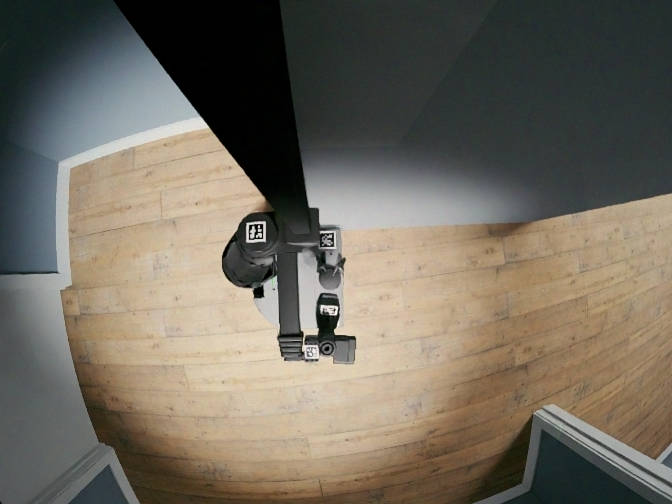

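Emit:
execute_actions(
  actions=[
    {"r1":{"joints":{"gripper_m":0.12}}},
  ],
  cameras=[],
)

Emit:
execute_actions(
  actions=[
    {"r1":{"base":{"translate_m":-0.22},"joints":{"arm_m":0.0}}},
  ],
  cameras=[],
)

Emit:
execute_actions(
  actions=[
    {"r1":{"base":{"rotate_rad":1.57},"joints":{"arm_m":0.03,"wrist_pitch_rad":-0.5,"wrist_yaw_rad":-1.3,"lift_m":0.95,"head_pan_rad":-2.6,"head_tilt_rad":-0.9}}},
  ],
  cameras=[],
)

Emit:
execute_actions(
  actions=[
    {"r1":{"base":{"translate_m":-0.4}}},
  ],
  cameras=["r1_nav_camera","r1_wrist_camera"],
)

Scene clock: 241.57 s.
r1.base_odometry: x=-4.755 y=-5.294 heading=+2.441 (m, m, rad; r1's odometry frame)
r1.turned_by_wheels: +0.000 (rad since the last result)
r1.turned_by_imu: +0.040 (rad since the last result)
r1.base_tilt: forward=+0.9 right=+1.4 (deg)
r1.lidar_m: 2.29 2.35 2.35 2.23 2.29 1.93 1.84 1.37 0.96 0.91 0.93 1.22
r1.head_depth_mm: 758 811 873 949 - - 1266 / 747 801 867 912 1037 1136 1260 / 751 796 849 - 1027 1132 1254 / 750 802 867 928 1021 1129 1259 / 746 801 862 933 1018 1119 1239 / 745 798 857 931 1009 1108 1239 / 744 793 854 926 1010 1110 1232
r1.base_status: not commanded
r1.joint_positions: lift_m=+0.900 arm_m=+0.460 wrist_yaw_rad=-0.007 wrist_pitch_rad=-0.019 wrist_roll_rad=-0.004 gripper_m=+0.120 head_pan_rad=-1.564 head_tilt_rad=-0.405
r1.joint_status: all done
r1.motor_effort: left_wheel=-4(30) right_wheel=+3(21) lift_m=+40(46) arm_m=+1(7) wrist_yaw_rad=+8(30) wrist_pitch_rad=+9(33) wrist_roll_rad=-2(4) gripper_m=-2(82) head_pan_rad=-3(3) head_tilt_rad=+3(4) (%)
r1.hand_pose: x=-0.0231 y=-0.8606 z=+1.0097 quat_wxyz=(+0.709, +0.005, -0.706, -0.009) (m; r1's base frame)
r1.wrist_depth_mm: 184 187 191 196 125 203 196 / 190 192 197 202 129 207 204 / 195 198 203 207 134 209 212 / 200 204 210 214 138 215 231 / 206 209 216 221 141 221 239 / 213 - 225 229 147 225 246 / 218 226 231 237 153 238 257
r2.base_odometry: x=+1.587 y=-0.388 heading=+1.556 (m, m, rad; r2's odometry frame)
r2.turned_by_wheels: +0.000 (rad since the last result)
r2.turned_by_imu: +0.000 (rad since the last result)
r2.base_tilt: forward=-1.6 right=+3.2 (deg)
r2.lidar_m: 1.14 2.53 2.80 1.91 1.16 1.02 1.02 1.22 1.36 1.36 1.61 2.13
r2.head_depth_mm: 1867 1612 318 1337 1298 1167 1090 / 1878 1720 299 342 1270 1177 1097 / 1900 1529 327 333 1282 1197 - / 1839 1480 1510 1372 1281 1189 - / 1924 1726 1549 1402 1292 1195 - / 1929 1714 1540 1411 1298 1188 1116 / 1941 1722 1560 1420 1292 1212 1113
r2.base_status: not commanded
r2.joint_positions: lift_m=+0.900 arm_m=+0.005 wrist_yaw_rad=+1.898 wrist_pitch_rad=-0.028 wrist_roll_rad=-0.007 gripper_m=+0.104 head_pan_rad=-0.007 head_tilt_rad=-1.086
r2.joint_status: not commanded
r2.on_its_own: gripper_m is held at +0.103, not at your +0.090, by its stall guard, which is not easing now
r2.motor_effort: left_wheel=-2(2) right_wheel=+3(3) lift_m=+49(49) arm_m=-4(4) wrist_yaw_rad=+2(2) wrist_pitch_rad=+9(9) wrist_roll_rad=+0(0) gripper_m=-20(20) head_pan_rad=+3(3) head_tilt_rad=-7(7) (%)
r2.hand_pose: x=+0.2206 y=-0.0683 z=+1.0072 quat_wxyz=(+0.422, +0.579, -0.402, +0.571) (m; r2's base frame)
r2.wrist_depth_mm: - - - - - - - / - - - - - - - / - - - 151 - - - / - - 171 131 169 - - / - 138 182 161 176 - - / - 140 177 141 153 - - / - - 153 150 156 - -
r3.base_odometry: x=-1.135 y=-4.228 heading=+1.605 (m, m, rad; r3's odometry frame)
r3.turned_by_wheels: +0.000 (rad since the last result)
r3.turned_by_imu: +0.002 (rad since the last result)
r3.base_tilt: forward=+0.1 right=+0.0 (deg)
r3.lidar_m: 0.76 0.25 0.18 0.17 0.18 0.91 1.25 1.36 1.48 1.39 1.42 1.29
r3.head_depth_mm: 1361 1335 1322 1288 1272 1247 1225 / 1367 1325 1309 1299 1264 1232 1219 / 1357 1333 1303 1284 - 1232 1214 / 1352 1332 1306 1278 - 1225 1203 / 1347 1319 1296 1273 - - 1206 / 1241 1157 1088 1018 924 - 1200 / 706 682 658 631 602 1212 1187
r3.base_status: not commanded
r3.joint_positions: lift_m=+0.310 arm_m=-0.002 wrist_yaw_rad=+3.041 wrist_pitch_rad=-0.492 wrist_roll_rad=+0.002 gripper_m=+0.037 head_pan_rad=+0.001 head_tilt_rad=-1.490
r3.joint_status: not commanded
r3.motor_effort: left_wheel=+4(3) right_wheel=-5(4) lift_m=+33(32) arm_m=-2(2) wrist_yaw_rad=-2(1) wrist_pitch_rad=+9(9) wrist_roll_rad=-1(1) gripper_m=+0(1) head_pan_rad=+0(0) head_tilt_rad=-7(7) (%)
r3.hand_pose: x=+0.0003 y=+0.0708 z=+0.3064 quat_wxyz=(+0.207, +0.694, +0.138, +0.676) (m; r3's base frame)
r3.wrist_depth_mm: 594 - 189 196 204 215 224 / 637 656 207 215 225 238 251 / 675 728 231 239 254 268 285 / 692 689 260 272 287 307 328 / 566 566 - 306 327 356 382 / 491 510 - - 394 426 471 / 432 - - - 425 437 441
pictures: none
No camera images: the call's "cameras" was empty. Leave "cameras" out to get every camera's image.

Scene clock: 246.13 s.
r1.base_odometry: x=-4.587 y=-5.436 heading=+2.441 (m, m, rad; r1's odometry frame)
r1.turned_by_wheels: +0.000 (rad since the last result)
r1.turned_by_imu: +0.001 (rad since the last result)
r1.base_tilt: forward=+1.0 right=+1.4 (deg)
r1.lidar_m: 2.50 2.57 2.35 1.20 1.19 1.70 1.61 1.39 0.97 0.91 0.94 1.23
r1.head_depth_mm: 767 820 886 963 1048 1164 1266 / 765 822 885 961 1045 1170 1271 / 761 819 881 954 1042 1131 - / 753 809 869 943 1025 1121 1249 / 763 815 868 931 1029 1158 1266 / 756 805 870 946 1031 1133 1261 / 755 808 871 941 1033 1127 1254
r1.base_status: done
r1.joint_positions: lift_m=+0.900 arm_m=+0.002 wrist_yaw_rad=-0.001 wrist_pitch_rad=-0.019 wrist_roll_rad=-0.004 gripper_m=+0.120 head_pan_rad=-1.564 head_tilt_rad=-0.405
r1.joint_status: all done
joint sent to its limit — the command would take r1.arm_m past its lower limit, so that joint was sent only as far as its limit.
r1.motor_effort: left_wheel=+0(8) right_wheel=+0(4) lift_m=+40(40) arm_m=-4(5) wrist_yaw_rad=+1(8) wrist_pitch_rad=+9(9) wrist_roll_rad=-2(2) gripper_m=+0(1) head_pan_rad=-3(3) head_tilt_rad=+2(2) (%)
r1.hand_pose: x=-0.0216 y=-0.4030 z=+1.0097 quat_wxyz=(+0.709, +0.007, -0.705, -0.007) (m; r1's base frame)
r1.wrist_depth_mm: 588 594 602 610 648 644 674 / 604 614 631 641 660 668 689 / 622 627 645 669 680 695 710 / 637 653 654 685 698 714 723 / 659 671 690 716 723 731 759 / 689 - 709 718 736 772 784 / 698 717 732 754 773 797 812
r2.base_odometry: x=+1.587 y=-0.388 heading=+1.556 (m, m, rad; r2's odometry frame)
r2.turned_by_wheels: +0.000 (rad since the last result)
r2.turned_by_imu: +0.000 (rad since the last result)
r2.base_tilt: forward=-1.6 right=+3.2 (deg)
r2.lidar_m: 1.06 2.53 2.79 1.91 1.15 1.02 1.03 1.22 1.36 1.36 1.61 2.13
r2.head_depth_mm: 1876 1609 318 1334 1289 1165 1091 / 1868 1508 299 342 1273 1184 1099 / 1887 1462 327 333 1278 1190 - / 1908 1709 1519 1372 1282 1190 - / 1939 1729 1548 1407 1289 1193 - / 1925 1719 1556 1403 1288 1195 1127 / 1924 1741 1545 1415 1297 1211 1110
r2.base_status: not commanded
r2.joint_positions: lift_m=+0.900 arm_m=+0.005 wrist_yaw_rad=+1.898 wrist_pitch_rad=-0.028 wrist_roll_rad=-0.007 gripper_m=+0.104 head_pan_rad=-0.007 head_tilt_rad=-1.086
r2.joint_status: not commanded
r2.on_its_own: gripper_m is held at +0.103, not at your +0.090, by its stall guard, which is not easing now
r2.motor_effort: left_wheel=-2(3) right_wheel=+2(2) lift_m=+50(49) arm_m=-4(4) wrist_yaw_rad=+2(2) wrist_pitch_rad=+9(9) wrist_roll_rad=+0(0) gripper_m=-20(19) head_pan_rad=+3(3) head_tilt_rad=-7(7) (%)
r2.hand_pose: x=+0.2206 y=-0.0683 z=+1.0072 quat_wxyz=(+0.422, +0.579, -0.402, +0.571) (m; r2's base frame)
r2.wrist_depth_mm: - - - - - - - / - - - - - - - / - - - 152 - - - / - - 171 130 170 - - / - 139 182 161 177 - - / - 140 177 141 154 - - / - - 153 150 156 - -
r3.base_odometry: x=-1.135 y=-4.228 heading=+1.605 (m, m, rad; r3's odometry frame)
r3.turned_by_wheels: +0.000 (rad since the last result)
r3.turned_by_imu: +0.001 (rad since the last result)
r3.base_tilt: forward=+0.1 right=+0.0 (deg)
r3.lidar_m: 0.76 0.25 0.18 0.17 0.18 0.91 1.26 1.36 1.48 1.39 1.41 1.28
r3.head_depth_mm: 1359 1338 1314 1291 1266 1248 1222 / 1362 1344 1305 1277 1264 1241 1210 / 1358 1326 1307 1275 - 1230 1210 / 1355 1325 1288 1276 - 1236 1211 / 1345 1320 1293 1277 - - 1199 / 1243 1161 1080 1021 926 - 1200 / 707 679 656 632 604 1205 1202
r3.base_status: not commanded
r3.joint_positions: lift_m=+0.310 arm_m=-0.002 wrist_yaw_rad=+3.041 wrist_pitch_rad=-0.492 wrist_roll_rad=+0.002 gripper_m=+0.037 head_pan_rad=+0.001 head_tilt_rad=-1.490
r3.joint_status: not commanded
r3.motor_effort: left_wheel=+3(3) right_wheel=-4(5) lift_m=+32(32) arm_m=-2(2) wrist_yaw_rad=-1(1) wrist_pitch_rad=+9(9) wrist_roll_rad=+0(1) gripper_m=+0(0) head_pan_rad=-1(0) head_tilt_rad=-7(6) (%)
r3.hand_pose: x=+0.0003 y=+0.0708 z=+0.3064 quat_wxyz=(+0.207, +0.694, +0.138, +0.676) (m; r3's base frame)
r3.wrist_depth_mm: 595 - 189 196 204 214 225 / 652 661 207 216 227 238 251 / 689 723 230 239 254 268 283 / 687 688 261 270 287 308 329 / 567 567 - 308 329 354 386 / 481 501 - - 395 427 470 / 431 - - - 426 439 438
pictures: none
No camera images: the call's "cameras" was empty. Leave "cameras" out to get every camera's image.

Scene clock: 249.57 s.
r1.base_odometry: x=-4.587 y=-5.436 heading=-2.272 (m, m, rad; r1's odometry frame)
r1.turned_by_wheels: +1.570 (rad since the last result)
r1.turned_by_imu: +1.568 (rad since the last result)
r1.base_tilt: forward=+1.0 right=+1.4 (deg)
r1.lidar_m: 1.20 1.19 1.71 1.61 1.40 0.97 0.91 0.94 1.22 2.50 2.56 2.34
r1.head_depth_mm: 771 881 1022 1204 - - 1091 / 810 936 1093 1287 - - 1106 / 859 993 1180 1363 - 1204 1149 / 909 1059 1265 - - 1230 1159 / 966 1138 1361 - - 1251 1123 / 1025 1221 1427 - 1371 1254 1109 / 1097 1329 1560 - - - 1089
r1.base_status: done
r1.joint_positions: lift_m=+0.950 arm_m=+0.030 wrist_yaw_rad=-1.298 wrist_pitch_rad=-0.512 wrist_roll_rad=-0.004 gripper_m=+0.120 head_pan_rad=-2.593 head_tilt_rad=-0.889
r1.joint_status: all done
r1.motor_effort: left_wheel=-2(7) right_wheel=+2(5) lift_m=+44(47) arm_m=+4(7) wrist_yaw_rad=-2(3) wrist_pitch_rad=+6(9) wrist_roll_rad=-1(1) gripper_m=+1(0) head_pan_rad=-3(48) head_tilt_rad=-6(37) (%)
r1.hand_pose: x=-0.2251 y=-0.2315 z=+0.9420 quat_wxyz=(+0.438, -0.269, -0.652, -0.557) (m; r1's base frame)
r1.wrist_depth_mm: 847 813 773 733 706 668 653 / 961 903 840 815 772 742 699 / - - 943 900 863 818 767 / - - - - 962 903 872 / - - - - - - 944 / - - - - - - - / - - - - - - -
r2.base_odometry: x=+1.587 y=-0.388 heading=+1.556 (m, m, rad; r2's odometry frame)
r2.turned_by_wheels: +0.000 (rad since the last result)
r2.turned_by_imu: +0.000 (rad since the last result)
r2.base_tilt: forward=-1.6 right=+3.2 (deg)
r2.lidar_m: 1.19 2.53 2.80 1.90 1.16 1.02 1.03 1.22 1.36 1.36 1.62 2.12
r2.head_depth_mm: 1875 1613 318 1324 1283 1161 1102 / 1846 1479 298 343 1275 1179 1096 / 1904 1536 326 333 1286 1192 - / 1916 1660 1522 1357 1291 1201 - / 1931 1736 1536 1404 1288 1195 - / 1922 1731 1544 1408 1287 1184 1117 / 1934 1722 1558 1410 1304 1193 1111
r2.base_status: not commanded
r2.joint_positions: lift_m=+0.900 arm_m=+0.005 wrist_yaw_rad=+1.898 wrist_pitch_rad=-0.028 wrist_roll_rad=-0.007 gripper_m=+0.104 head_pan_rad=-0.007 head_tilt_rad=-1.086
r2.joint_status: not commanded
r2.on_its_own: gripper_m is held at +0.103, not at your +0.090, by its stall guard, which is not easing now
r2.motor_effort: left_wheel=-2(3) right_wheel=+2(2) lift_m=+49(49) arm_m=-4(4) wrist_yaw_rad=+2(2) wrist_pitch_rad=+9(9) wrist_roll_rad=+0(0) gripper_m=-20(20) head_pan_rad=+3(3) head_tilt_rad=-7(7) (%)
r2.hand_pose: x=+0.2206 y=-0.0683 z=+1.0072 quat_wxyz=(+0.422, +0.579, -0.402, +0.571) (m; r2's base frame)
r2.wrist_depth_mm: - - - - - - - / - - - - - - - / - - - 151 - - - / - - 171 131 170 - - / - 138 182 161 177 - - / - 140 177 140 153 - - / - - 153 150 156 - -
r3.base_odometry: x=-1.135 y=-4.228 heading=+1.605 (m, m, rad; r3's odometry frame)
r3.turned_by_wheels: +0.000 (rad since the last result)
r3.turned_by_imu: +0.001 (rad since the last result)
r3.base_tilt: forward=+0.1 right=+0.0 (deg)
r3.lidar_m: 0.76 0.25 0.18 0.17 0.18 0.91 1.26 1.37 1.49 1.39 1.41 1.28
r3.head_depth_mm: 1369 1348 1312 1288 1260 1237 1231 / 1367 1324 1309 1291 1266 1235 1223 / 1351 1332 1290 1282 - 1237 1221 / 1358 1331 1302 1280 - 1224 1210 / 1347 1322 1291 1274 - - 1202 / 1237 1152 1086 1024 920 - 1208 / 708 682 655 632 603 1216 1194
r3.base_status: not commanded
r3.joint_positions: lift_m=+0.310 arm_m=-0.002 wrist_yaw_rad=+3.041 wrist_pitch_rad=-0.492 wrist_roll_rad=+0.002 gripper_m=+0.037 head_pan_rad=+0.001 head_tilt_rad=-1.490
r3.joint_status: not commanded
r3.motor_effort: left_wheel=+3(4) right_wheel=-4(5) lift_m=+33(32) arm_m=-2(3) wrist_yaw_rad=-1(1) wrist_pitch_rad=+9(9) wrist_roll_rad=+0(1) gripper_m=+0(0) head_pan_rad=+0(0) head_tilt_rad=-7(7) (%)
r3.hand_pose: x=+0.0003 y=+0.0708 z=+0.3064 quat_wxyz=(+0.207, +0.694, +0.138, +0.676) (m; r3's base frame)
r3.wrist_depth_mm: 593 - 189 197 205 213 224 / 640 655 207 216 227 237 250 / 684 729 232 241 254 267 284 / 676 686 259 270 288 304 328 / 568 577 - 307 325 353 384 / 482 504 - - 390 432 464 / 436 - - - 422 438 439
pictures: none
No camera images: the call's "cameras" was empty. Leave "cameras" out to get every camera's image.

Scene clock: 254.80 s.
r1.base_odometry: x=-4.329 y=-5.130 heading=-2.272 (m, m, rad; r1's odometry frame)
r1.turned_by_wheels: +0.000 (rad since the last result)
r1.turned_by_imu: +0.001 (rad since the last result)
r1.base_tilt: forward=+0.9 right=+1.3 (deg)
r1.lidar_m: 1.57 2.42 1.68 1.59 0.80 0.56 0.51 0.54 0.70 1.65 2.58 2.77
r1.head_depth_mm: 418 485 557 655 - - 1085 / 424 452 553 706 - - 1103 / 473 545 639 749 - 1214 1148 / 500 582 700 - - 1228 1160 / 531 625 749 - - 1258 1126 / 566 676 793 - 1376 1260 1109 / 606 734 859 - - - 1087
r1.base_status: done
r1.joint_positions: lift_m=+0.950 arm_m=+0.030 wrist_yaw_rad=-1.298 wrist_pitch_rad=-0.512 wrist_roll_rad=-0.004 gripper_m=+0.120 head_pan_rad=-2.593 head_tilt_rad=-0.889
r1.joint_status: not commanded
r1.motor_effort: left_wheel=-3(7) right_wheel=+2(3) lift_m=+44(44) arm_m=+4(5) wrist_yaw_rad=-2(3) wrist_pitch_rad=+6(6) wrist_roll_rad=-1(1) gripper_m=+0(0) head_pan_rad=-3(3) head_tilt_rad=-7(7) (%)
r1.hand_pose: x=-0.2251 y=-0.2315 z=+0.9420 quat_wxyz=(+0.438, -0.269, -0.652, -0.557) (m; r1's base frame)
r1.wrist_depth_mm: 433 407 386 371 348 333 320 / 477 452 426 410 382 360 349 / 536 515 480 453 426 398 387 / 621 583 550 509 478 444 433 / 741 676 621 580 552 496 475 / 903 - 740 686 631 560 544 / - - 915 839 745 710 615
r2.base_odometry: x=+1.587 y=-0.388 heading=+1.556 (m, m, rad; r2's odometry frame)
r2.turned_by_wheels: +0.000 (rad since the last result)
r2.turned_by_imu: +0.000 (rad since the last result)
r2.base_tilt: forward=-1.6 right=+3.2 (deg)
r2.lidar_m: 1.58 2.54 2.80 1.91 1.15 1.02 1.03 1.22 1.35 1.36 1.62 2.12
r2.head_depth_mm: 1806 1626 318 1337 1293 1172 1100 / 1678 1706 298 343 1277 1176 1097 / 1845 1689 327 333 1280 1188 - / 1926 1713 1523 1366 1282 1184 - / 1930 1712 1546 1403 1283 1197 - / 1934 1698 1542 1413 1296 1195 1123 / 1932 1721 1548 1422 1294 1196 1118
r2.base_status: not commanded
r2.joint_positions: lift_m=+0.900 arm_m=+0.005 wrist_yaw_rad=+1.898 wrist_pitch_rad=-0.028 wrist_roll_rad=-0.007 gripper_m=+0.104 head_pan_rad=-0.007 head_tilt_rad=-1.086
r2.joint_status: not commanded
r2.on_its_own: gripper_m is held at +0.103, not at your +0.090, by its stall guard, which is not easing now
r2.motor_effort: left_wheel=-2(2) right_wheel=+2(2) lift_m=+50(49) arm_m=-4(4) wrist_yaw_rad=+2(2) wrist_pitch_rad=+9(9) wrist_roll_rad=+0(0) gripper_m=-20(21) head_pan_rad=+4(3) head_tilt_rad=-7(7) (%)
r2.hand_pose: x=+0.2206 y=-0.0683 z=+1.0072 quat_wxyz=(+0.422, +0.579, -0.402, +0.571) (m; r2's base frame)
r2.wrist_depth_mm: - - - - - - - / - - - - - - - / - - - 151 - - - / - - 171 130 169 - - / - 138 182 161 176 - - / - 140 178 140 153 - - / - - 153 150 156 - -
r3.base_odometry: x=-1.135 y=-4.228 heading=+1.605 (m, m, rad; r3's odometry frame)
r3.turned_by_wheels: +0.000 (rad since the last result)
r3.turned_by_imu: +0.001 (rad since the last result)
r3.base_tilt: forward=+0.2 right=+0.0 (deg)
r3.lidar_m: 0.76 0.25 0.18 0.17 0.18 0.91 1.26 1.37 1.49 1.39 1.41 1.28
r3.head_depth_mm: 1363 1334 1314 1291 1278 1242 1218 / 1355 1328 1314 1281 1264 1235 1221 / 1355 1332 1305 1282 - 1233 1217 / 1347 1330 1298 1271 - 1219 1205 / 1352 1320 1302 1277 - - 1204 / 1232 1158 1089 1021 921 - 1199 / 705 682 654 631 604 1211 1193
r3.base_status: not commanded
r3.joint_positions: lift_m=+0.310 arm_m=-0.002 wrist_yaw_rad=+3.041 wrist_pitch_rad=-0.492 wrist_roll_rad=+0.002 gripper_m=+0.037 head_pan_rad=+0.001 head_tilt_rad=-1.490
r3.joint_status: not commanded
r3.motor_effort: left_wheel=+3(3) right_wheel=-4(4) lift_m=+32(32) arm_m=-2(2) wrist_yaw_rad=-2(1) wrist_pitch_rad=+9(9) wrist_roll_rad=-1(1) gripper_m=+0(0) head_pan_rad=+0(0) head_tilt_rad=-7(7) (%)
r3.hand_pose: x=+0.0003 y=+0.0708 z=+0.3064 quat_wxyz=(+0.207, +0.694, +0.138, +0.676) (m; r3's base frame)
r3.wrist_depth_mm: 597 - 188 197 204 215 223 / 629 668 207 216 226 238 250 / 685 717 231 242 254 267 282 / 669 680 261 268 285 305 325 / 565 570 - 306 326 357 385 / 488 503 - - 394 427 471 / 434 - - - 416 438 442
pictures: r1_nav_camera (sideways: a quarter turn counterclockwise sets it upright), r1_wrist_camera
camera_calibration (this result's frames):
r1_nav_camera: T_world_to_cam=[[-0.602989, -0.441646, 0.664344, -0.821113], [-0.588148, 0.808744, 0.00381126, 0.0521874], [-0.538968, -0.388434, -0.747417, 0.929858], [0, 0, 0, 1]] pos_world=[0.036735, -0.0436589, 1.24029]
r1_wrist_camera: T_world_to_cam=[[-0.234054, 0.97219, -0.00812361, 0.177435], [0.623108, 0.143589, -0.768842, 0.92962], [-0.746294, -0.185013, -0.639387, 0.555915], [0, 0, 0, 1]] pos_world=[-0.122848, -0.203132, 1.07162]
Images, in order (width x height): r1_nav_camera 672x504, r1_wrist_camera 644x364.

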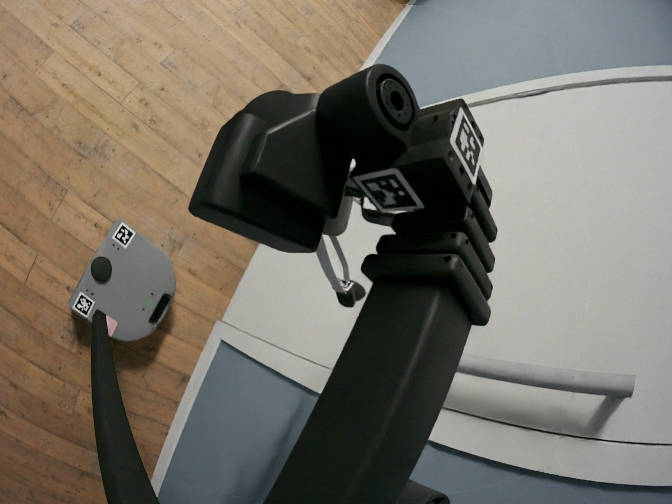

